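# Open printer door and remove build plate with print

## Task

Swing the 3-D printer's door fully open and leave it that way. Lift out the build plate, which is the thin magnetic sheet on the heated bed, keeping the printed part on it. Set the plate down flat on the printer's supporting surface, away from both the printer and its door. At the end the printer must be in its original spot with its original heading. Every nearby object must still be in its original spot and orientation, though a slight nudge that leaves it close by is acceptable. Nothing may count as done if it only stays put because the robot is holding it. Finish by releasing everything and moving the grippers away.

## Robot and tools

Robot and frame. Two 6-joint arms with parallel-jaw grippers, named left_arm and right_arm. Their bases sit at (0, +0.300, 0) m and (0, -0.300, 0) m in the scene frame, unrotated. The scene frame has its origin on the table top midway between the bases; +x points forward over the table, +z up, and left_arm is on the +y side. The arm names do not tell you which side of a camera image an arm appears on. On each gripper the fingers extend along the gripper's +z axis and close along its y axis. The reported end_effector_position is the point between the finger pads, roughly 1 cm short of the tips.

execute_actions. Argument actions is a list holding zero or one item; optional pictures (true/false) asks for camera images. An empty list moves nothing and returns the state with pictures. A motion item has rows and optionally steps (2 to 15, default 15). Each control step lasts 1/30 s; row k is used on step k, and the final row is reused if steps outnumber rows. A wait item has only steps (up to 300), measured from the previous result and including the time you spend replying. Pictures come only on an empty list or when pictures is true.

Row layout. Every row is a single flat list of 14 numbers covering both arms, even if one arm stays still: left_arm waist, shoulder, elbow, wrist pitch, wrist yaw, wrist roll, gripper opening, then the same seven for right_arm. The six joint numbers are absolute target angles in radians, in the same form as the Joint positions line, not offsets and not Cartesian poses. Stated ranges per arm: waist -2.880 to 2.880, shoulder 0.000 to 3.142, elbow 0.000 to 3.019, wrist pitch -1.693 to 1.571, wrist yaw -1.571 to 1.571, wrist roll -2.094 to 2.094. Opening is an absolute setting from -1 (shut) to +1 (wide, a 0.094 m pad gap). If any joint target exceeds its range end by over 0.019 rad and is also farther out than that joint currently is, the whole call is rejected and nothing moves. True ends may differ from the stated ones by up to 0.019 rad; targets beyond the true end are clipped, and a "joint sent to its limit" line may appear, possibly referring to an earlier move.

Motion limits. Each step the command given to a joint is held within a fixed distance of its measured angle: 0.264 rad waist, 0.32 shoulder, 0.276 elbow, 0.33 wrist pitch, 0.186 wrist yaw, 0.522 wrist roll. Also, if the targets would shift a gripper more than 70 mm from where it is, all joints of that arm are pulled back proportionally. Large moves therefore need several calls. A result is returned 2 steps before an action finishes; those steps then run while you reply. The simulation keeps going as you think, and arms keep heading for the last row until everything settles or a step is HELD.

Result lines. The state line gives, per arm, the gripper position in metres and orientation quaternion (w, x, y, z) in the scene frame; these can be somewhat off, especially when reaching far. Joint positions and Joint velocities list, per arm, the six joints (rad, rad/s) followed by the pad gap (m, m/s). grip_measured is the measured opening on the command scale, with a fixed per-gripper error near 1 mm. To hold something, command an opening below grip_measured: about 0.03 lower for a firm grip, less for a gentler one. Pad force tops out around 50 to 62 N, and objects thinner than about 2 mm, like the build plate, are squeezed less, so grip it carefully. "joint command not followed" means a clearance check altered or blocked some joint targets; the rest of the row still applied. HELD flags steps on which your row was partly or wholly not sent. Joint torques report total drive output with per-unit offsets and noise. MOTOR HOT warns at 85 °C; at 100 °C that arm goes limp and falls (OVER-TEMPERATURE FAULT), so avoid long heavy holds.

Other tools. zoom_image takes camera (cam_head_left, cam_head_right, cam_high, cam_low, cam_left_wrist, cam_right_wrist, each 504x504) and region [x0, y0, x1, y1] in that camera's pixels, origin top-left, no larger than 504 by 504. show_instructions displays the scene's reference pages. read_manual returns licence texts only. finished_scene takes scene (1 or 2), ends that scene irreversibly and reports success. Camera calibrations (intrinsics K, distortion, world-to-camera transforms) are provided and may be off by a few degrees and millimetres.

Cautions. Keep the arms from striking or pressing on each other. Do not knock anything off the table, shove the printer out of place, slam the door, drop the plate or push hard. A held part may occasionally be jerked, and loose items may be bumped by outside forces. Release the plate and pull both grippers away before ending the scene.

Each tool is called after "Request:" as name(argument=value, ...), one argument or row to a line, values as JSON.

Reference images:

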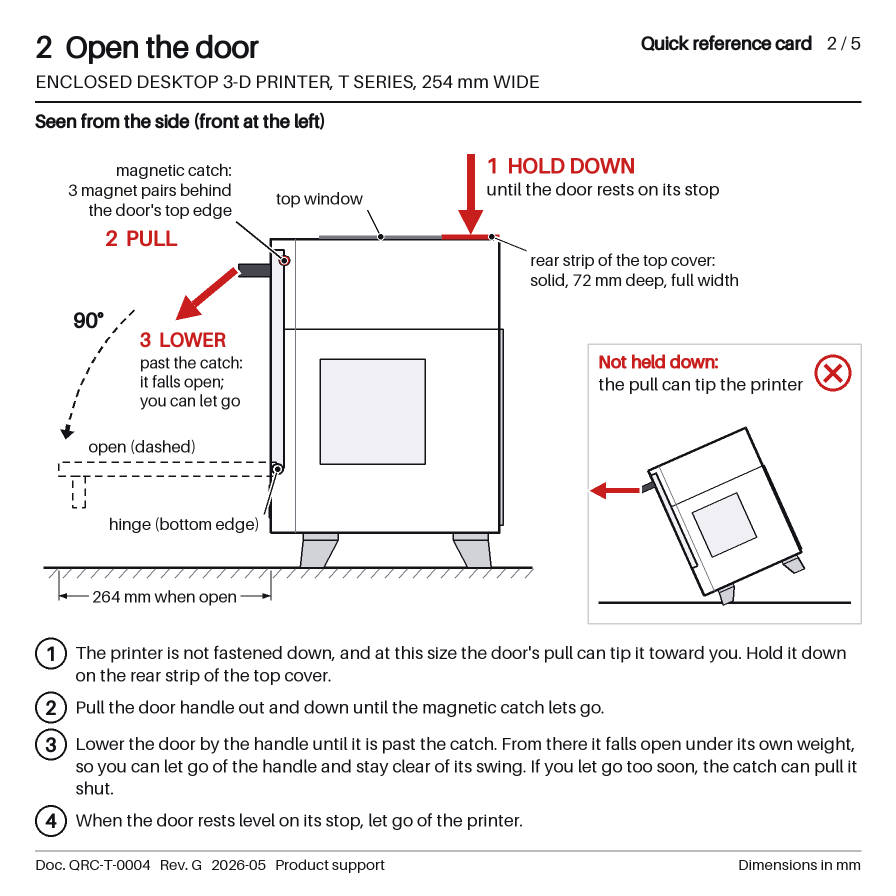

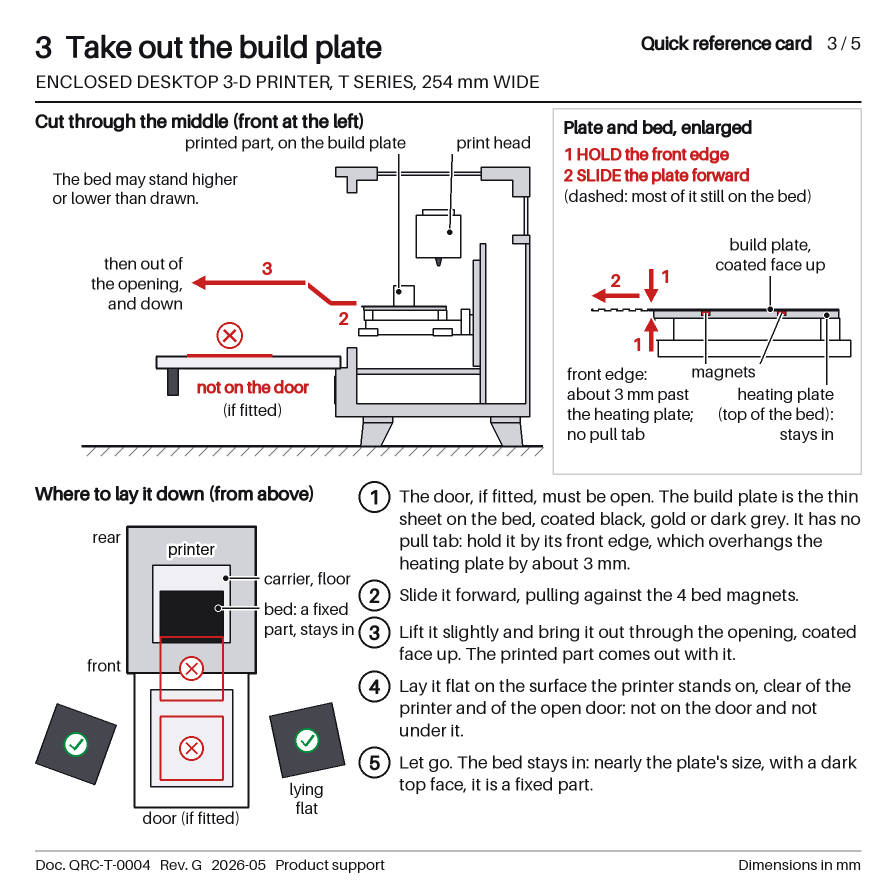

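## Session

Request:
execute_actions(
  actions=[],
)

Scene clock: 0.00 s of 4500.00 s.
left_arm: end_effector_position=(+0.5246, +0.3091, +0.4909) grip_measured=+1.000 end_effector_quat_wxyz=(+0.703, -0.009, +0.711, +0.007) | right_arm: end_effector_position=(+0.5174, -0.3044, +0.5002) grip_measured=+1.000 end_effector_quat_wxyz=(+0.710, -0.001, +0.705, -0.008)
Joint positions: left_arm=[ 0.016  1.062  1.06  -0.008 -0.006 -0.002  0.094] | right_arm=[-0.007  1.042  1.06  -0.011  0.003 -0.012  0.094]
Joint velocities: left_arm=[-0.015 -0.015 -0.002  0.012 -0.007 -0.051  0.   ] | right_arm=[-0.015  0.005  0.007 -0.017  0.081 -0.037  0.   ]
Joint torques (N m, as the arm reports them, + toward a larger angle): no reading

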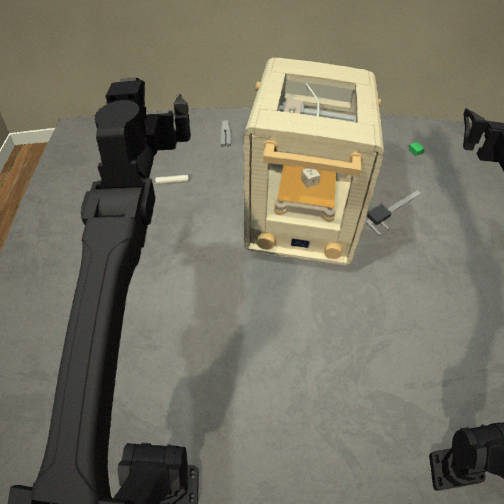

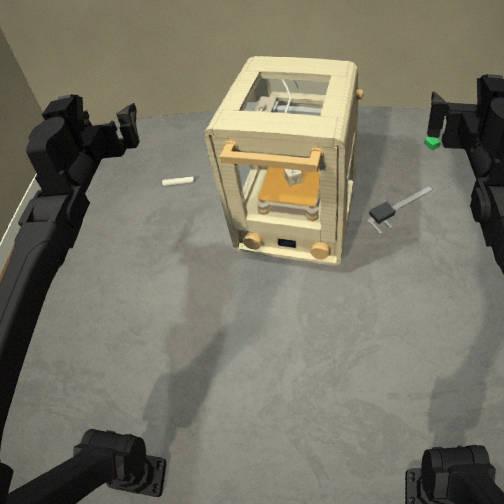

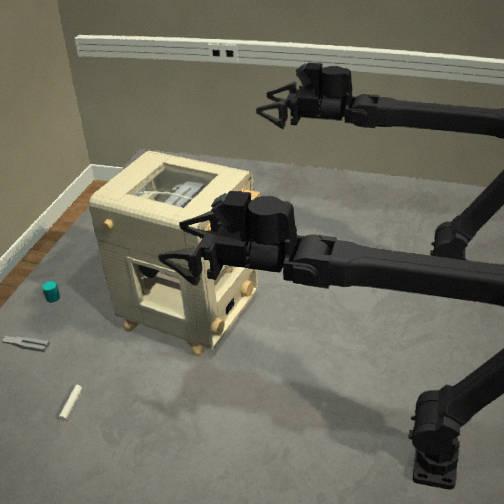

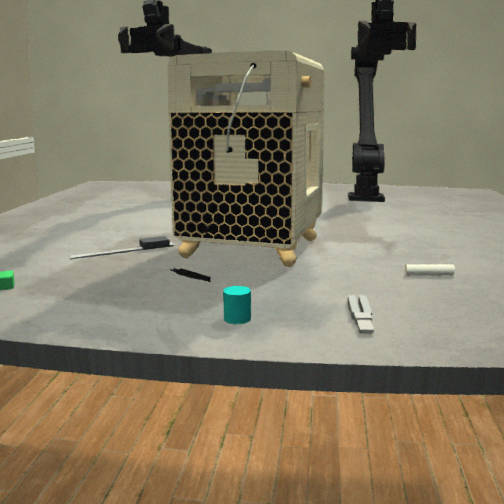

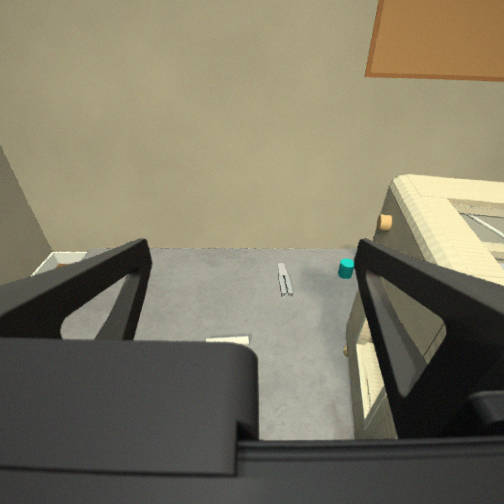

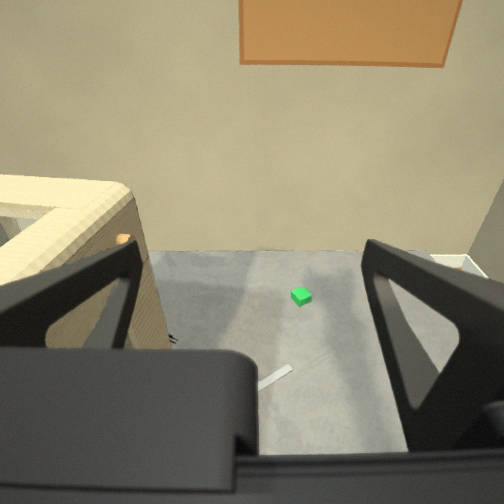

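Request:
zoom_image(
  camera="cam_head_left",
  region=[220, 40, 420, 280],
)

Request:
zoom_image(
  camera="cam_head_right",
  region=[180, 40, 380, 280],
)

Region (220, 40, 420, 280) of cam_head_left's 504x504 image, scaled by 2.100, with more detail than that image has.

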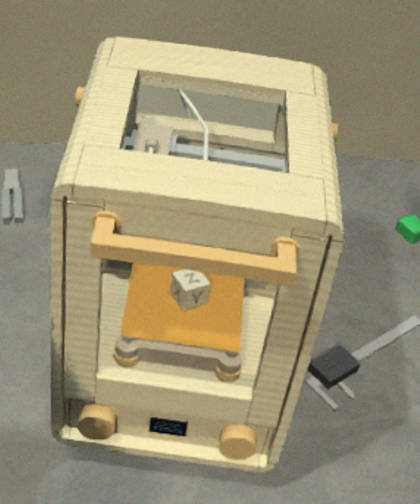

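Region (180, 40, 380, 280) of cam_head_right's 504x504 image, scaled by 2.100, with more detail than that image has.

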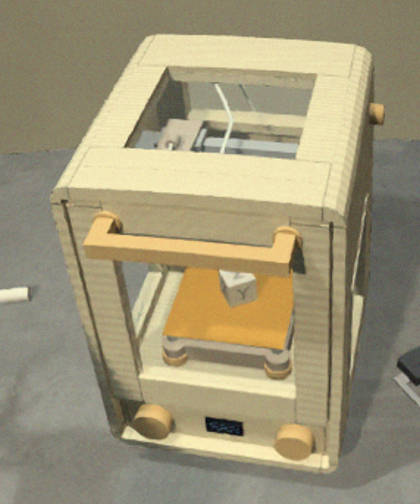

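Request:
zoom_image(
  camera="cam_high",
  region=[70, 130, 290, 370],
)

Request:
zoom_image(
  camera="cam_head_left",
  region=[240, 110, 390, 230],
)

Region (70, 130, 290, 370) of cam_high's 504x504 image, scaled by 2.100, with more detail than that image has; it fills the left 462 columns of this view, and the rest is white.

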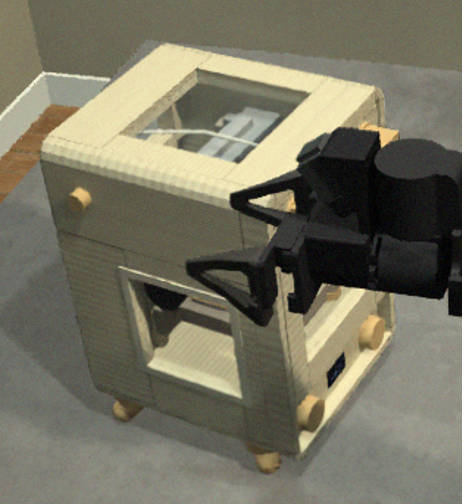

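Region (240, 110, 390, 230) of cam_head_left's 504x504 image, scaled by 3.360, with more detail than that image has; it fills the top 403 rows of this view, and the rest is white.

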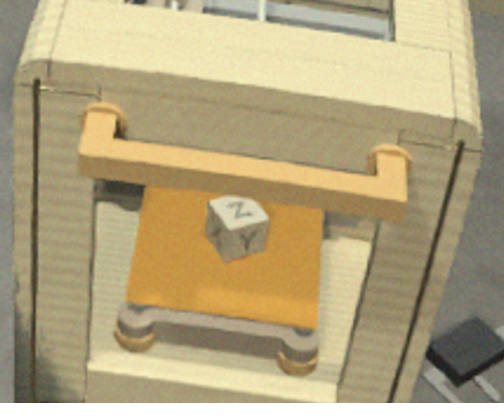

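Request:
execute_actions(
  actions=[
    {"rows": [[0.0,1.1,1.2,-0.4,0,-0.5,1, 0.05,1.25,1.4,-0.25,0,0,0.5],[0.0,1.1,1.2,-0.4,0,-0.5,1, 0.05,1.25,1.4,-0.25,0,0,0.5],[0.0,1.15,1.4,-0.9,0,-1.2,1, 0.15,1.6,1.88,-0.6,0,0,0.2],[0.0,1.15,1.4,-0.9,0,-1.2,1, 0.15,1.6,1.88,-0.6,0,0,0.2],[0.0,1.15,1.4,-0.9,0,-1.2,1, 0.15,1.6,1.88,-0.6,0,0,0.2],[0.0,1.15,1.4,-0.9,0,-1.2,1, 0.15,1.6,1.88,-0.6,0,0,0.2],[0.0,1.2,1.6,-1.4,0,-1.871,1, 0.257,1.951,2.359,-0.958,0,0,0]], "steps": 15},
  ],
  pictures=false,
)

Request:
execute_actions(
  actions=[
    {"steps": 30},
  ],
  pictures=false,
)

Scene clock: 5.77 s of 4500.00 s.
left_arm: end_effector_position=(+0.4498, +0.3049, +0.4599) grip_measured=+1.000 end_effector_quat_wxyz=(+0.272, -0.545, +0.771, -0.186) | right_arm: end_effector_position=(+0.6556, -0.1713, +0.3826) grip_measured=+0.002 end_effector_quat_wxyz=(+0.464, -0.091, +0.880, +0.041)
Joint positions: left_arm=[ 0.011  1.188  1.578 -1.289 -0.003 -1.218  0.094] | right_arm=[ 0.195  1.554  1.584 -0.631  0.003 -0.012  0.047]
Joint velocities: left_arm=[-0.005 -0.19  -0.017 -1.643 -0.051 -2.835  0.   ] | right_arm=[ 0.464  1.48   1.16  -1.57  -0.007 -0.007 -0.   ]
Joint torques (N m, as the arm reports them, + toward a larger angle): left_arm=[-1.97 -7.22 12.61  2.02  0.07  0.09] | right_arm=[  0.63 -12.05  12.77   1.79  -0.13  -0.05]
Steps of this call (steps 1 to 90: nothing new was sent; then 2.33 s passed at rest; steps 91 to 103: the first 13 steps of this action). Readings (joint positions):
91: left_arm=[0.016 1.063 1.073 -0.066 -0.005 -0.071] | right_arm=[-0.004 1.053 1.080 -0.049 0.003 -0.012]
92: left_arm=[0.014 1.065 1.100 -0.179 -0.004 -0.155] | right_arm=[0.002 1.080 1.131 -0.117 0.003 -0.012]
94: left_arm=[0.012 1.093 1.196 -0.402 -0.004 -0.345] | right_arm=[0.028 1.160 1.239 -0.211 0.004 -0.012]
98: left_arm=[0.011 1.169 1.428 -0.828 -0.003 -0.734] | right_arm=[0.100 1.328 1.406 -0.392 0.004 -0.012]
103: the state above

Scene clock: 6.77 s of 4500.00 s.
left_arm: end_effector_position=(+0.4287, +0.3046, +0.4469) grip_measured=+1.000 end_effector_quat_wxyz=(-0.172, +0.772, -0.569, +0.225) | right_arm: end_effector_position=(+0.7631, -0.1638, +0.3463) grip_measured=-0.001 end_effector_quat_wxyz=(+0.368, -0.087, +0.926, +0.024)
Joint positions: left_arm=[ 0.011  1.185  1.578 -1.389 -0.003 -1.859  0.094] | right_arm=[ 0.18   1.97   2.162 -1.008  0.015 -0.013  0.047]
Joint velocities: left_arm=[-0.005  0.005 -0.002 -0.012  0.007 -0.022  0.   ] | right_arm=[ 0.005 -0.005  0.085 -0.027  0.007 -0.037 -0.001]
Joint torques (N m, as the arm reports them, + toward a larger angle): left_arm=[-0.94 -7.55 12.35  0.56  0.06  0.01] | right_arm=[  3.18 -20.36  17.2    2.62  -0.38  -0.04]
Kept back: nothing.
Steps of this call (steps 1 to 2: the last 2 steps of your previous action; steps 3 to 30: the robot went on to your last target). Readings (joint positions):
1: left_arm=[0.011 1.184 1.578 -1.335 -0.003 -1.316] | right_arm=[0.209 1.604 1.625 -0.686 0.033 -0.006]
2: left_arm=[0.011 1.183 1.578 -1.362 -0.003 -1.414] | right_arm=[0.201 1.645 1.667 -0.738 0.035 -0.002]
4: left_arm=[0.011 1.184 1.578 -1.383 -0.003 -1.574] | right_arm=[0.189 1.734 1.760 -0.819 0.029 0.001]
8: left_arm=[0.011 1.185 1.578 -1.389 -0.003 -1.744] | right_arm=[0.164 1.909 1.979 -0.938 0.016 -0.007]
30: the state above

Request:
execute_actions(
  actions=[],
)

Scene clock: 6.93 s of 4500.00 s.
left_arm: end_effector_position=(+0.4287, +0.3046, +0.4469) grip_measured=+1.000 end_effector_quat_wxyz=(-0.172, +0.772, -0.569, +0.225) | right_arm: end_effector_position=(+0.7637, -0.1604, +0.3541) grip_measured=-0.001 end_effector_quat_wxyz=(+0.374, -0.089, +0.923, +0.025)
Joint positions: left_arm=[ 0.011  1.185  1.578 -1.389 -0.003 -1.86   0.094] | right_arm=[ 0.185  1.97   2.177 -1.01   0.015 -0.013  0.047]
Joint velocities: left_arm=[ 0.005 -0.015  0.002  0.002  0.066  0.037  0.   ] | right_arm=[ 0.024  0.005  0.081 -0.017  0.007  0.066 -0.   ]
Joint torques (N m, as the arm reports them, + toward a larger angle): left_arm=[-1.51 -7.49 12.38  0.77  0.07  0.02] | right_arm=[  3.37 -20.53  17.09   2.73  -0.45  -0.03]
Kept back: nothing.
Steps of this call (steps 1 to 5: the robot went on to your last target). Readings (joint positions):
1: left_arm=[0.011 1.185 1.578 -1.389 -0.003 -1.860] | right_arm=[0.181 1.970 2.164 -1.008 0.015 -0.013]
2: left_arm=[0.011 1.185 1.578 -1.389 -0.003 -1.860] | right_arm=[0.182 1.970 2.167 -1.008 0.015 -0.013]
4: left_arm=[0.011 1.185 1.578 -1.389 -0.003 -1.860] | right_arm=[0.184 1.970 2.174 -1.010 0.015 -0.013]
5: the state above
camera_calibration (this result's frames):
cam_left_wrist: T_world_to_cam=[[0.806206, 0.298064, 0.511068, -0.662111], [-0.104591, -0.778414, 0.618977, 0.0139767], [0.582317, -0.552476, -0.596387, 0.313998], [0, 0, 0, 1]] pos_world=[0.352414, 0.381707, 0.516996]
cam_right_wrist: T_world_to_cam=[[0.1872, -0.982233, 0.0131914, -0.302011], [-0.971496, -0.187108, -0.145556, 0.771425], [0.145438, 0.0144328, -0.989262, 0.364373], [0, 0, 0, 1]] pos_world=[0.752979, -0.157564, 0.47673]

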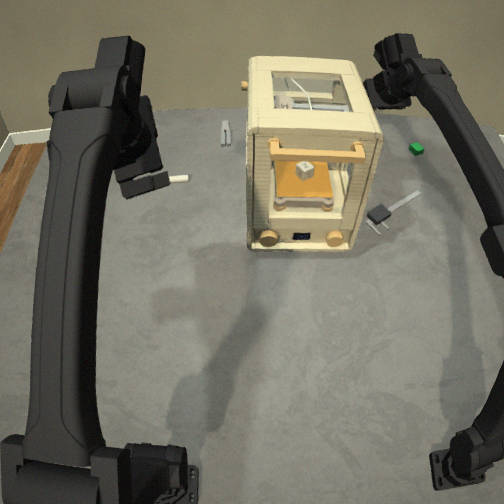

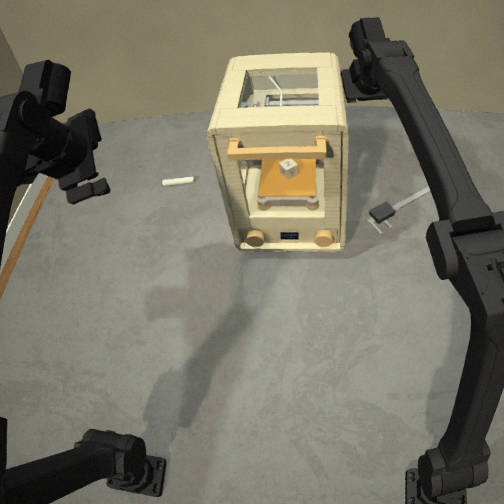

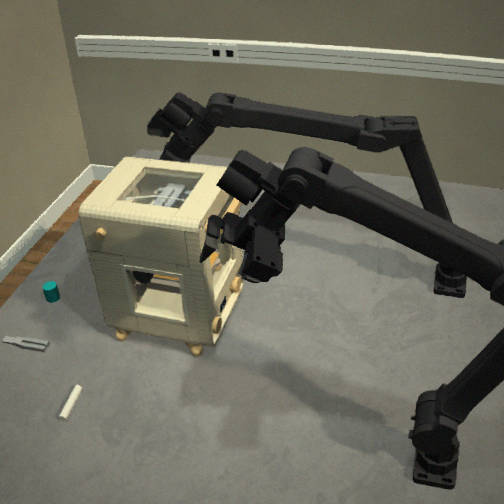

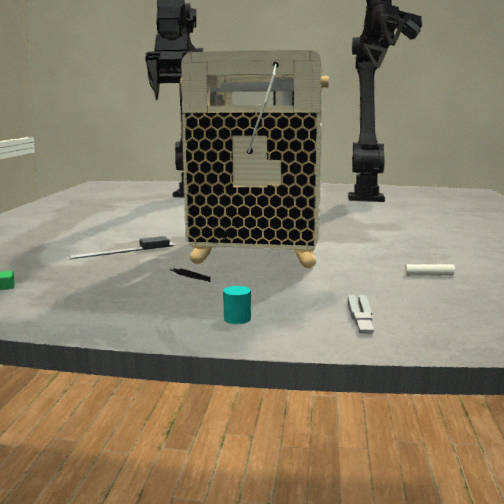

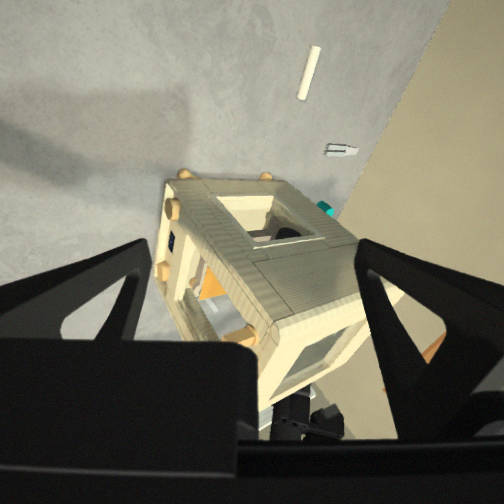

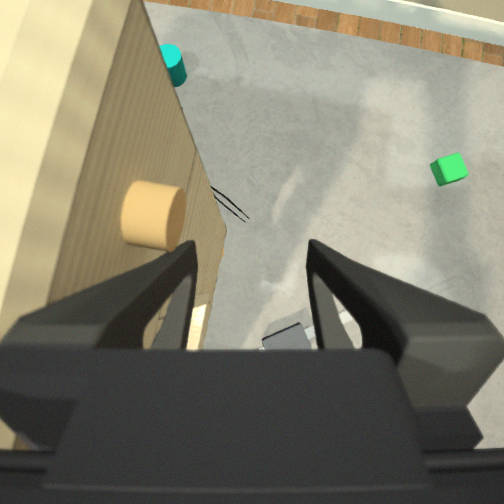

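Request:
execute_actions(
  actions=[
    {"rows": [[0.011,1.2,1.6,-1.4,0,-1.871,1, 0.13,1.96,2.18,-1.01,0,0,0],[0.011,1.2,1.6,-1.4,0,-1.871,1, 0.09,1.95,2.19,-1.01,0,0,0],[0.011,1.2,1.6,-1.4,0,-1.871,1, 0.06,1.93,2.2,-1.01,0,0,0],[0.011,1.2,1.6,-1.4,0,-1.871,1, 0.05,1.9,2.22,-1.0,0,0,0],[0.011,1.2,1.6,-1.4,0,-1.871,1, 0.05,1.87,2.24,-1.0,0,0,0],[0.011,1.2,1.6,-1.4,0,-1.871,1, 0.05,1.84,2.26,-1.0,0,0,0],[0.011,1.2,1.6,-1.4,0,-1.871,1, 0.05,1.8,2.28,-1.0,0,0,0]], "steps": 15},
  ],
  pictures=true,
)

Scene clock: 9.23 s of 4500.00 s.
left_arm: end_effector_position=(+0.4287, +0.3046, +0.4469) grip_measured=+1.000 end_effector_quat_wxyz=(-0.172, +0.772, -0.569, +0.225) | right_arm: end_effector_position=(+0.7576, -0.2632, +0.4177) grip_measured=-0.001 end_effector_quat_wxyz=(+0.415, -0.029, +0.909, +0.007)
Joint positions: left_arm=[ 0.011  1.185  1.578 -1.389 -0.003 -1.86   0.094] | right_arm=[ 0.049  1.897  2.193 -1.011  0.    -0.015  0.047]
Joint velocities: left_arm=[ 0.005 -0.015  0.007 -0.012  0.022  0.007  0.   ] | right_arm=[-0.2   -0.386  0.007  0.002 -0.051 -0.051 -0.   ]
Joint torques (N m, as the arm reports them, + toward a larger angle): left_arm=[-0.04 -7.59 12.23  0.65  0.07  0.03] | right_arm=[  1.06 -20.8   13.27   2.05  -0.06  -0.02]
Steps of this call (steps 1 to 30: the robot went on to your last target; steps 31 to 56: nothing new was sent; steps 57 to 69: the first 13 steps of this action). Readings (joint positions):
57: left_arm=[0.011 1.185 1.578 -1.389 -0.003 -1.860] | right_arm=[0.188 1.970 2.198 -1.011 0.010 -0.016]
58: left_arm=[0.011 1.185 1.578 -1.389 -0.003 -1.860] | right_arm=[0.183 1.967 2.194 -1.011 0.003 -0.015]
60: left_arm=[0.011 1.185 1.578 -1.389 -0.003 -1.860] | right_arm=[0.161 1.966 2.193 -1.011 0.000 -0.015]
64: left_arm=[0.011 1.185 1.578 -1.389 -0.003 -1.860] | right_arm=[0.101 1.948 2.193 -1.011 0.000 -0.015]
69: the state above
camera_calibration (this result's frames):
cam_left_wrist: T_world_to_cam=[[0.806206, 0.298064, 0.511068, -0.662111], [-0.104591, -0.778414, 0.618977, 0.0139767], [0.582317, -0.552476, -0.596387, 0.313998], [0, 0, 0, 1]] pos_world=[0.352414, 0.381707, 0.516996]
cam_right_wrist: T_world_to_cam=[[0.0641256, -0.997926, 0.00569527, -0.310414], [-0.970509, -0.0636907, -0.232498, 0.823601], [0.232378, 0.00938174, -0.97258, 0.35552], [0, 0, 0, 1]] pos_world=[0.736603, -0.26065, 0.539025]

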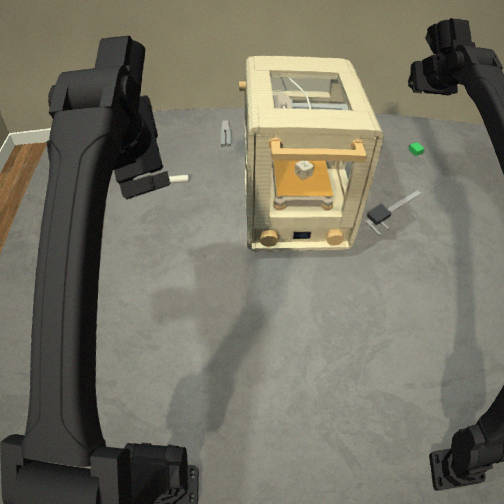

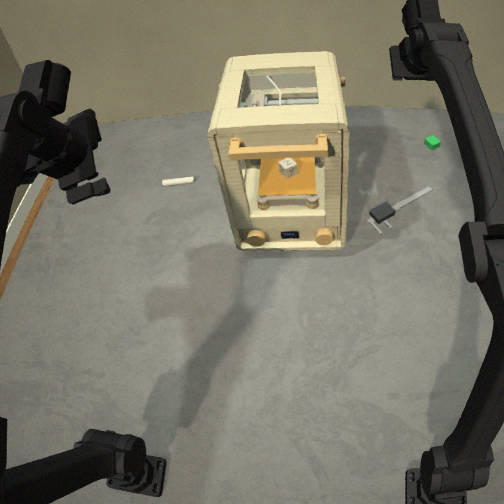

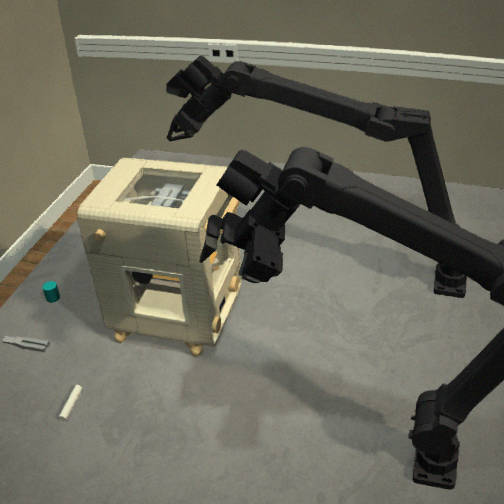

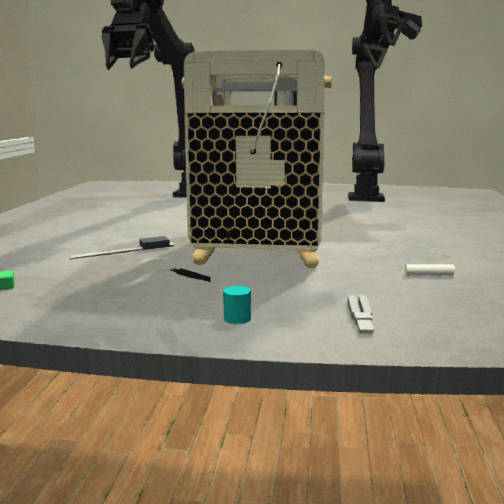

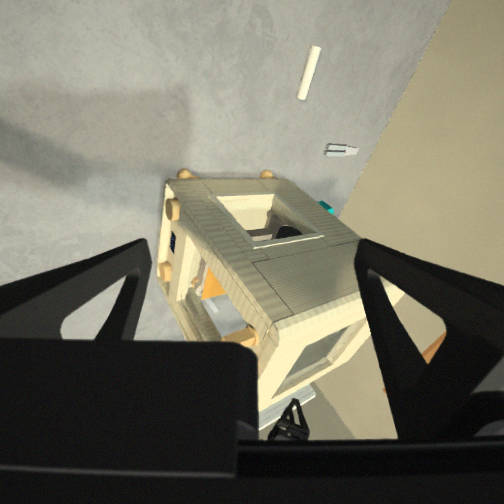

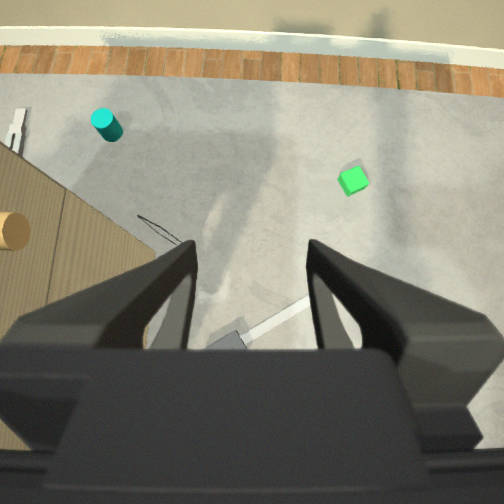

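Request:
zoom_image(
  camera="cam_head_left",
  region=[220, 40, 420, 280],
)

Request:
zoom_image(
  camera="cam_head_right",
  region=[180, 40, 380, 280],
)

Region (220, 40, 420, 280) of cam_head_left's 504x504 image, scaled by 2.100, with more detail than that image has.

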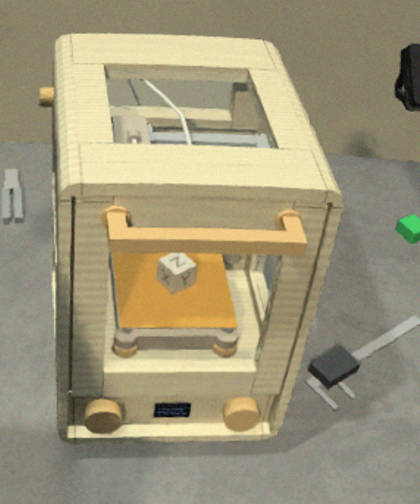

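Region (180, 40, 380, 280) of cam_head_right's 504x504 image, scaled by 2.100, with more detail than that image has.

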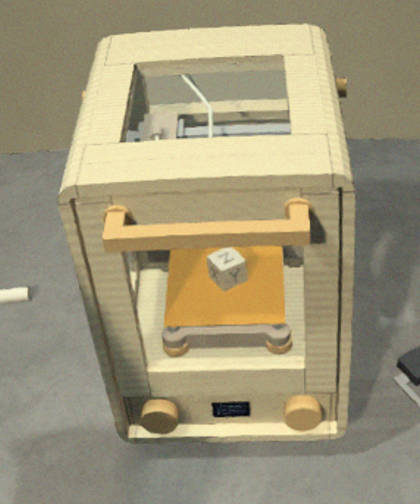

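Request:
execute_actions(
  actions=[
    {"rows": [[0.011,1.19,1.565,-1.36,0,-1.86,1, 0.045,1.8,2.25,-0.975,0,0.02,0],[0.011,1.197,1.553,-1.33,0,-1.855,1, 0.04,1.8,2.23,-0.95,0,0.04,0],[0.011,1.203,1.54,-1.30,0,-1.85,1, 0.035,1.8,2.21,-0.925,0,0.06,0],[0.011,1.209,1.527,-1.27,0,-1.845,1, 0.03,1.8,2.19,-0.90,0,0.08,0],[0.011,1.215,1.515,-1.24,0,-1.84,1, 0.025,1.8,2.17,-0.875,0,0.10,0],[0.011,1.22,1.502,-1.21,0,-1.835,1, 0.02,1.8,2.15,-0.85,0,0.12,0],[0.011,1.226,1.489,-1.18,0,-1.83,1, 0.015,1.8,2.13,-0.825,0,0.14,0],[0.011,1.232,1.477,-1.15,0,-1.825,1, 0.01,1.79,2.11,-0.80,0,0.16,0],[0.011,1.238,1.464,-1.12,0,-1.82,1, 0.005,1.79,2.09,-0.775,0,0.18,0],[0.011,1.244,1.451,-1.09,0,-1.815,1, 0,1.79,2.07,-0.75,0,0.20,0],[0.011,1.25,1.439,-1.06,0,-1.81,1, -0.005,1.79,2.05,-0.725,0,0.22,0],[0.011,1.256,1.426,-1.03,0,-1.805,1, -0.01,1.79,2.03,-0.70,0,0.24,0],[0.011,1.262,1.413,-1.0,0,-1.80,1, -0.015,1.79,2.01,-0.675,0,0.26,0],[0.011,1.268,1.40,-0.97,0,-1.795,1, -0.02,1.79,1.99,-0.65,0,0.28,0],[0.011,1.273,1.388,-0.945,0,-1.79,0.9, -0.025,1.786,1.97,-0.62,0,0.30,0]], "steps": 15},
  ],
  pictures=false,
)

Request:
execute_actions(
  actions=[
    {"rows": [[0.011,1.279,1.375,-0.915,0,-1.785,0.9, -0.03,1.785,1.95,-0.595,0,0.31,0.1],[0.011,1.285,1.363,-0.885,0,-1.78,0.9, -0.03,1.784,1.93,-0.57,0,0.33,0.1],[0.011,1.291,1.35,-0.855,0,-1.78,0.8, -0.03,1.783,1.91,-0.545,0,0.35,0.1],[0.011,1.297,1.337,-0.825,0,-1.775,0.8, -0.03,1.782,1.89,-0.52,0,0.37,0.1],[0.011,1.303,1.325,-0.795,0,-1.77,0.8, -0.03,1.781,1.87,-0.495,0,0.39,0.2],[0.011,1.309,1.312,-0.765,0,-1.77,0.8, -0.03,1.78,1.85,-0.47,0,0.40,0.2],[0.011,1.315,1.30,-0.735,0,-1.765,0.7, -0.03,1.779,1.83,-0.445,0,0.42,0.2],[0.011,1.32,1.287,-0.705,0,-1.76,0.7, -0.03,1.778,1.81,-0.42,0,0.44,0.2],[0.011,1.326,1.274,-0.675,0,-1.76,0.7, -0.03,1.777,1.79,-0.395,0,0.46,0.3],[0.011,1.332,1.261,-0.645,0,-1.755,0.7, -0.03,1.776,1.77,-0.37,0,0.47,0.3],[0.011,1.338,1.249,-0.615,0,-1.75,0.6, -0.03,1.775,1.75,-0.345,0,0.49,0.3],[0.011,1.344,1.236,-0.585,0,-1.75,0.6, -0.03,1.774,1.73,-0.32,0,0.51,0.3],[0.011,1.35,1.223,-0.555,0,-1.745,0.6, -0.03,1.773,1.71,-0.295,0,0.53,0.4],[0.011,1.356,1.211,-0.525,0,-1.74,0.5, -0.03,1.772,1.69,-0.27,0,0.54,0.4],[0.011,1.362,1.198,-0.50,0,-1.74,0.5, -0.03,1.772,1.665,-0.24,0,0.56,0.4]], "steps": 15},
  ],
  pictures=false,
)

Scene clock: 14.70 s of 4500.00 s.
left_arm: end_effector_position=(+0.4906, +0.3053, +0.4110) grip_measured=+1.000 end_effector_quat_wxyz=(-0.218, +0.745, -0.566, +0.278) | right_arm: end_effector_position=(+0.7533, -0.2942, +0.4715) grip_measured=-0.001 end_effector_quat_wxyz=(+0.515, +0.068, +0.853, +0.045)
Joint positions: left_arm=[ 0.011  1.22   1.447 -1.074 -0.003 -1.83   0.094] | right_arm=[ 0.008  1.78   2.042 -0.747  0.     0.167  0.047]
Joint velocities: left_arm=[-0.015  0.249 -0.369  0.896  0.037  0.125  0.   ] | right_arm=[-0.21  -0.005 -0.603  0.716 -0.037  0.549 -0.001]
Joint torques (N m, as the arm reports them, + toward a larger angle): left_arm=[-0.26 -7.97  9.92  1.76  0.11  0.26] | right_arm=[ -0.25 -16.97  10.02   2.53  -0.06  -0.02]
Steps of this call (steps 1 to 2: the last 2 steps of your previous action; steps 3 to 30: the robot went on to your last target; steps 31 to 90: nothing new was sent; then 2.03 s passed at rest; steps 91 to 103: the first 13 steps of this action). Readings (joint positions):
91: left_arm=[0.011 1.185 1.578 -1.387 -0.003 -1.860] | right_arm=[0.045 1.782 2.248 -1.009 0.000 -0.009]
92: left_arm=[0.011 1.185 1.575 -1.378 -0.003 -1.860] | right_arm=[0.045 1.782 2.245 -0.999 0.000 -0.003]
94: left_arm=[0.011 1.185 1.562 -1.335 -0.003 -1.860] | right_arm=[0.044 1.781 2.229 -0.961 0.000 0.017]
98: left_arm=[0.011 1.189 1.512 -1.223 -0.003 -1.850] | right_arm=[0.036 1.780 2.156 -0.865 0.000 0.076]
103: the state above

Scene clock: 15.20 s of 4500.00 s.
left_arm: end_effector_position=(+0.5622, +0.3060, +0.3346) grip_measured=+0.605 end_effector_quat_wxyz=(-0.273, +0.703, -0.569, +0.327) | right_arm: end_effector_position=(+0.7745, -0.3280, +0.3779) grip_measured=+0.356 end_effector_quat_wxyz=(+0.541, +0.196, +0.810, +0.111)
Joint positions: left_arm=[ 0.011  1.314  1.254 -0.63  -0.003 -1.77   0.075] | right_arm=[-0.035  1.78   1.746 -0.366  0.     0.439  0.064]
Joint velocities: left_arm=[-0.005  0.132 -0.364  0.896 -0.051  0.066 -0.006] | right_arm=[-0.005 -0.015 -0.574  0.75  -0.022  0.549  0.085]
Joint torques (N m, as the arm reports them, + toward a larger angle): left_arm=[ -0.85 -10.55  10.76   1.98   0.12   0.25] | right_arm=[  0.78 -17.62   9.91   2.56  -0.05  -0.02]
Steps of this call (steps 1 to 2: the last 2 steps of your previous action; steps 3 to 15: the first 13 steps of this action). Readings (joint positions):
3: left_arm=[0.011 1.245 1.407 -0.987 -0.003 -1.815] | right_arm=[-0.012 1.780 1.983 -0.670 0.000 0.223]
4: left_arm=[0.011 1.253 1.393 -0.958 -0.003 -1.810] | right_arm=[-0.019 1.780 1.964 -0.643 0.000 0.241]
6: left_arm=[0.011 1.267 1.367 -0.900 -0.003 -1.802] | right_arm=[-0.029 1.780 1.926 -0.591 0.000 0.278]
10: left_arm=[0.011 1.291 1.316 -0.781 -0.003 -1.787] | right_arm=[-0.036 1.780 1.847 -0.490 0.000 0.350]
15: the state above

Request:
execute_actions(
  actions=[
    {"rows": [[0.011,1.368,1.185,-0.47,0,-1.737,0.5, -0.03,1.771,1.645,-0.215,0,0.577,0.4],[0.011,1.374,1.173,-0.44,0,-1.734,0.5, -0.03,1.77,1.624,-0.19,0,0.594,0.4],[0.011,1.38,1.16,-0.41,0,-1.731,0.4, -0.03,1.769,1.604,-0.164,0,0.61,0.4],[0.011,1.385,1.147,-0.38,0,-1.728,0.4, -0.03,1.768,1.583,-0.139,0,0.627,0.4],[0.011,1.391,1.135,-0.35,0,-1.725,0.4, -0.03,1.767,1.563,-0.114,0,0.644,0.4],[0.011,1.397,1.122,-0.32,0,-1.722,0.4, -0.03,1.766,1.543,-0.088,0,0.66,0.4],[0.011,1.403,1.109,-0.29,0,-1.719,0.4, -0.03,1.765,1.522,-0.063,0,0.677,0.4],[0.011,1.409,1.097,-0.262,0,-1.716,0.4, -0.03,1.764,1.502,-0.038,0,0.694,0.4],[0.011,1.415,1.084,-0.233,0,-1.713,0.4, -0.03,1.763,1.481,-0.013,0,0.71,0.4],[0.011,1.421,1.071,-0.203,0,-1.71,0.4, -0.03,1.762,1.461,0.013,0,0.727,0.4],[0.011,1.427,1.059,-0.174,0,-1.707,0.4, -0.03,1.761,1.441,0.038,0,0.744,0.4],[0.011,1.433,1.046,-0.144,0,-1.704,0.4, -0.03,1.76,1.42,0.063,0,0.76,0.4],[0.011,1.438,1.033,-0.115,0,-1.701,0.4, -0.03,1.759,1.40,0.088,0,0.777,0.4],[0.011,1.444,1.021,-0.085,0,-1.70,0.4, -0.03,1.758,1.38,0.114,0,0.794,0.4],[0.011,1.45,1.008,-0.056,0,-1.698,0.4, -0.03,1.757,1.359,0.139,0,0.81,0.4]], "steps": 15},
  ],
  pictures=false,
)

Request:
execute_actions(
  actions=[
    {"rows": [[0.011,1.456,0.995,-0.026,0,-1.695,0.4, -0.03,1.756,1.339,0.164,0,0.827,0.4],[0.011,1.462,0.983,0.003,0,-1.692,0.4, -0.03,1.755,1.318,0.19,0,0.844,0.4],[0.011,1.468,0.97,0.033,0,-1.689,0.4, -0.03,1.754,1.298,0.215,0,0.861,0.4],[0.011,1.473,0.957,0.062,0,-1.686,0.4, -0.03,1.753,1.277,0.24,0,0.878,0.4],[0.011,1.479,0.945,0.092,0,-1.683,0.4, -0.03,1.752,1.257,0.265,0,0.895,0.4],[0.011,1.485,0.932,0.122,0,-1.68,0.4, -0.03,1.751,1.236,0.291,0,0.912,0.4],[0.011,1.491,0.919,0.151,0,-1.678,0.4, -0.03,1.75,1.216,0.316,0,0.929,0.4],[0.011,1.497,0.907,0.181,0,-1.675,0.4, -0.03,1.749,1.195,0.341,0,0.946,0.4],[0.011,1.503,0.894,0.21,0,-1.672,0.4, -0.03,1.748,1.175,0.366,0,0.963,0.4],[0.011,1.509,0.881,0.24,0,-1.669,0.4, -0.03,1.747,1.154,0.392,0,0.98,0.4],[0.011,1.515,0.869,0.27,0,-1.666,0.4, -0.03,1.746,1.134,0.417,0,0.997,0.4],[0.011,1.52,0.856,0.299,0,-1.664,0.4, -0.03,1.745,1.113,0.442,0,1.014,0.4],[0.011,1.526,0.843,0.329,0,-1.661,0.4, -0.03,1.744,1.093,0.467,0,1.031,0.4],[0.011,1.532,0.831,0.358,0,-1.658,0.4, -0.03,1.744,1.072,0.493,0,1.048,0.4],[0.011,1.538,0.818,0.388,0,-1.655,0.4, -0.03,1.743,1.052,0.518,0,1.065,0.4]], "steps": 15},
  ],
  pictures=false,
)

Request:
execute_actions(
  actions=[
    {"rows": [[0.011,1.544,0.805,0.418,0,-1.652,0.4, -0.03,1.742,1.032,0.543,0,1.082,0.4],[0.011,1.55,0.793,0.447,0,-1.649,0.4, -0.03,1.741,1.011,0.569,0,1.099,0.4],[0.011,1.556,0.78,0.477,0,-1.646,0.4, -0.03,1.74,0.991,0.594,0,1.116,0.4],[0.011,1.562,0.767,0.507,0,-1.644,0.4, -0.03,1.739,0.97,0.619,0,1.133,0.4],[0.011,1.568,0.755,0.536,0,-1.641,0.4, -0.03,1.738,0.95,0.645,0,1.15,0.4],[0.011,1.574,0.742,0.566,0,-1.638,0.4, -0.03,1.737,0.929,0.67,0,1.167,0.4],[0.011,1.58,0.729,0.596,0,-1.635,0.4, -0.03,1.736,0.909,0.695,0,1.184,0.4],[0.011,1.585,0.717,0.625,0,-1.632,0.4, -0.03,1.735,0.888,0.721,0,1.201,0.4],[0.011,1.591,0.704,0.655,0,-1.63,0.4, -0.03,1.734,0.868,0.746,0,1.218,0.4],[0.011,1.597,0.691,0.685,0,-1.627,0.4, -0.03,1.733,0.847,0.771,0,1.235,0.4],[0.011,1.603,0.679,0.714,0,-1.624,0.4, -0.03,1.733,0.827,0.797,0,1.252,0.4],[0.011,1.609,0.666,0.744,0,-1.621,0.4, -0.03,1.732,0.806,0.822,0,1.269,0.4],[0.011,1.615,0.653,0.774,0,-1.618,0.4, -0.03,1.731,0.786,0.847,0,1.286,0.4],[0.011,1.621,0.641,0.803,0,-1.616,0.4, -0.03,1.73,0.765,0.873,0,1.303,0.4],[0.011,1.627,0.628,0.833,0,-1.613,0.4, -0.03,1.729,0.745,0.898,0,1.32,0.4]], "steps": 15},
  ],
  pictures=false,
)

Request:
execute_actions(
  actions=[
    {"rows": [[0.011,1.633,0.615,0.863,0,-1.61,0.4, -0.03,1.728,0.725,0.923,0,1.337,0.4],[0.011,1.639,0.603,0.892,0,-1.607,0.4, -0.03,1.727,0.704,0.949,0,1.354,0.4],[0.011,1.645,0.59,0.922,0,-1.604,0.4, -0.03,1.726,0.684,0.974,0,1.37,0.4],[0.011,1.65,0.577,0.951,0,-1.602,0.4, -0.03,1.725,0.663,0.999,0,1.387,0.4],[0.011,1.656,0.565,0.981,0,-1.599,0.4, -0.03,1.724,0.643,1.024,0,1.404,0.4],[0.011,1.662,0.552,1.011,0,-1.596,0.4, -0.03,1.723,0.622,1.05,0,1.42,0.4],[0.011,1.668,0.539,1.04,0,-1.593,0.4, -0.03,1.722,0.602,1.075,0,1.437,0.4],[0.011,1.674,0.527,1.07,0,-1.59,0.4, -0.03,1.721,0.581,1.10,0,1.454,0.4],[0.011,1.68,0.514,1.099,0,-1.588,0.4, -0.03,1.72,0.561,1.125,0,1.47,0.4],[0.011,1.686,0.501,1.129,0,-1.585,0.4, -0.03,1.72,0.54,1.151,0,1.487,0.4],[0.011,1.692,0.489,1.159,0,-1.582,0.4, -0.03,1.719,0.52,1.176,0,1.504,0.4],[0.011,1.697,0.476,1.188,0,-1.579,0.4, -0.03,1.718,0.499,1.201,0,1.52,0.4],[0.011,1.703,0.463,1.218,0,-1.576,0.4, -0.03,1.717,0.479,1.226,0,1.537,0.4],[0.011,1.709,0.451,1.247,0,-1.574,0.4, -0.03,1.716,0.458,1.252,0,1.554,0.4],[0.011,1.715,0.438,1.277,0,-1.571,0.4, -0.03,1.715,0.438,1.277,0,1.571,0.4]], "steps": 15},
  ],
  pictures=false,
)

Scene clock: 16.30 s of 4500.00 s.
left_arm: end_effector_position=(+0.5980, +0.3064, +0.2703) grip_measured=+0.402 end_effector_quat_wxyz=(-0.331, +0.659, -0.559, +0.379) | right_arm: end_effector_position=(+0.7563, -0.3273, +0.2906) grip_measured=+0.398 end_effector_quat_wxyz=(+0.557, +0.290, +0.755, +0.191)
Joint positions: left_arm=[ 0.011  1.396  1.067 -0.188 -0.003 -1.723  0.066] | right_arm=[-0.035  1.764  1.436  0.016  0.     0.697  0.066]
Joint velocities: left_arm=[-0.005  0.269 -0.403  0.867  0.037  0.139  0.001] | right_arm=[-0.024 -0.005 -0.608  0.725  0.007  0.432 -0.001]
Joint torques (N m, as the arm reports them, + toward a larger angle): left_arm=[ -0.63 -11.34  10.23   2.26   0.08   0.31] | right_arm=[  0.74 -17.68   9.52   2.67  -0.05  -0.02]
Steps of this call (steps 1 to 2: the last 2 steps of your previous action; steps 3 to 20: the robot went on to your last target; steps 21 to 33: the first 13 steps of this action). Readings (joint positions):
21: left_arm=[0.011 1.349 1.200 -0.510 -0.003 -1.750] | right_arm=[-0.035 1.779 1.654 -0.257 0.000 0.549]
22: left_arm=[0.011 1.349 1.196 -0.495 -0.003 -1.749] | right_arm=[-0.035 1.778 1.649 -0.243 0.000 0.554]
24: left_arm=[0.011 1.349 1.181 -0.447 -0.003 -1.746] | right_arm=[-0.035 1.774 1.625 -0.200 0.000 0.572]
28: left_arm=[0.011 1.358 1.134 -0.333 -0.003 -1.737] | right_arm=[-0.035 1.764 1.546 -0.105 0.000 0.622]
33: the state above

Scene clock: 16.80 s of 4500.00 s.
left_arm: end_effector_position=(+0.6006, +0.3065, +0.2076) grip_measured=+0.402 end_effector_quat_wxyz=(-0.383, +0.616, -0.544, +0.422) | right_arm: end_effector_position=(+0.7072, -0.3256, +0.2049) grip_measured=+0.398 end_effector_quat_wxyz=(+0.555, +0.371, +0.693, +0.272)
Joint positions: left_arm=[ 0.011  1.487  0.875  0.253 -0.003 -1.683  0.066] | right_arm=[-0.035  1.763  1.129  0.395  0.     0.947  0.066]
Joint velocities: left_arm=[-0.015  0.151 -0.359  0.886  0.007  0.081  0.   ] | right_arm=[-0.005 -0.024 -0.584  0.735 -0.022  0.476 -0.   ]
Joint torques (N m, as the arm reports them, + toward a larger angle): left_arm=[ -1.08 -11.89   9.11   2.35   0.11   0.3 ] | right_arm=[  0.75 -16.53   8.15   2.61  -0.05  -0.03]
Steps of this call (steps 1 to 2: the last 2 steps of your previous action; steps 3 to 15: the first 13 steps of this action). Readings (joint positions):
3: left_arm=[0.011 1.421 1.025 -0.102 -0.003 -1.716] | right_arm=[-0.035 1.764 1.373 0.091 0.000 0.746]
4: left_arm=[0.011 1.428 1.012 -0.073 -0.003 -1.713] | right_arm=[-0.035 1.764 1.353 0.116 0.000 0.762]
6: left_arm=[0.011 1.442 0.986 -0.015 -0.003 -1.708] | right_arm=[-0.035 1.764 1.313 0.167 0.000 0.795]
10: left_arm=[0.011 1.462 0.936 0.104 -0.003 -1.697] | right_arm=[-0.035 1.764 1.232 0.269 0.000 0.862]
15: the state above

Scene clock: 17.30 s of 4500.00 s.
left_arm: end_effector_position=(+0.5726, +0.3062, +0.1621) grip_measured=+0.402 end_effector_quat_wxyz=(-0.436, +0.569, -0.524, +0.460) | right_arm: end_effector_position=(+0.6282, -0.3228, +0.1502) grip_measured=+0.398 end_effector_quat_wxyz=(+0.545, +0.439, +0.617, +0.359)
Joint positions: left_arm=[ 0.011  1.578  0.683  0.697 -0.003 -1.64   0.066] | right_arm=[-0.035  1.746  0.823  0.775  0.     1.201  0.066]
Joint velocities: left_arm=[ 0.015  0.161 -0.354  0.896  0.022  0.11   0.001] | right_arm=[ 0.005 -0.034 -0.574  0.764 -0.022  0.462  0.001]
Joint torques (N m, as the arm reports them, + toward a larger angle): left_arm=[ -1.08 -11.4    7.23   2.57   0.11   0.28] | right_arm=[  0.8  -14.45   6.29   2.69  -0.07  -0.09]
Steps of this call (steps 1 to 2: the last 2 steps of your previous action; steps 3 to 15: the first 13 steps of this action). Readings (joint positions):
3: left_arm=[0.011 1.504 0.837 0.343 -0.003 -1.674] | right_arm=[-0.035 1.761 1.068 0.470 0.000 0.997]
4: left_arm=[0.011 1.510 0.824 0.372 -0.003 -1.672] | right_arm=[-0.035 1.761 1.047 0.495 0.000 1.015]
6: left_arm=[0.011 1.523 0.798 0.431 -0.003 -1.666] | right_arm=[-0.035 1.758 1.007 0.546 0.000 1.049]
10: left_arm=[0.011 1.549 0.747 0.549 -0.003 -1.654] | right_arm=[-0.035 1.753 0.925 0.648 0.000 1.116]
15: the state above

Scene clock: 17.80 s of 4500.00 s.
left_arm: end_effector_position=(+0.5191, +0.3056, +0.1396) grip_measured=+0.402 end_effector_quat_wxyz=(+0.488, -0.519, +0.498, -0.495) | right_arm: end_effector_position=(+0.5279, -0.3192, +0.1201) grip_measured=+0.399 end_effector_quat_wxyz=(+0.520, +0.494, +0.536, +0.446)
Joint positions: left_arm=[ 0.011  1.668  0.492  1.141 -0.003 -1.598  0.066] | right_arm=[-0.035  1.732  0.517  1.154  0.     1.454  0.066]
Joint velocities: left_arm=[ 0.015  0.181 -0.369  0.891 -0.037  0.154 -0.   ] | right_arm=[-0.005 -0.024 -0.564  0.755 -0.066  0.432 -0.   ]
Joint torques (N m, as the arm reports them, + toward a larger angle): left_arm=[ -0.72 -10.43   5.01   2.6    0.12   0.29] | right_arm=[  0.78 -11.75   3.99   2.62  -0.05  -0.07]
Steps of this call (steps 1 to 2: the last 2 steps of your previous action; steps 3 to 15: the first 13 steps of this action). Readings (joint positions):
3: left_arm=[0.011 1.596 0.645 0.786 -0.003 -1.632] | right_arm=[-0.035 1.744 0.762 0.850 0.000 1.252]
4: left_arm=[0.011 1.602 0.632 0.816 -0.003 -1.629] | right_arm=[-0.035 1.743 0.741 0.876 0.000 1.269]
6: left_arm=[0.011 1.614 0.607 0.875 -0.003 -1.624] | right_arm=[-0.035 1.741 0.701 0.926 0.000 1.303]
10: left_arm=[0.011 1.638 0.556 0.993 -0.003 -1.612] | right_arm=[-0.035 1.737 0.619 1.027 0.000 1.370]
15: the state above


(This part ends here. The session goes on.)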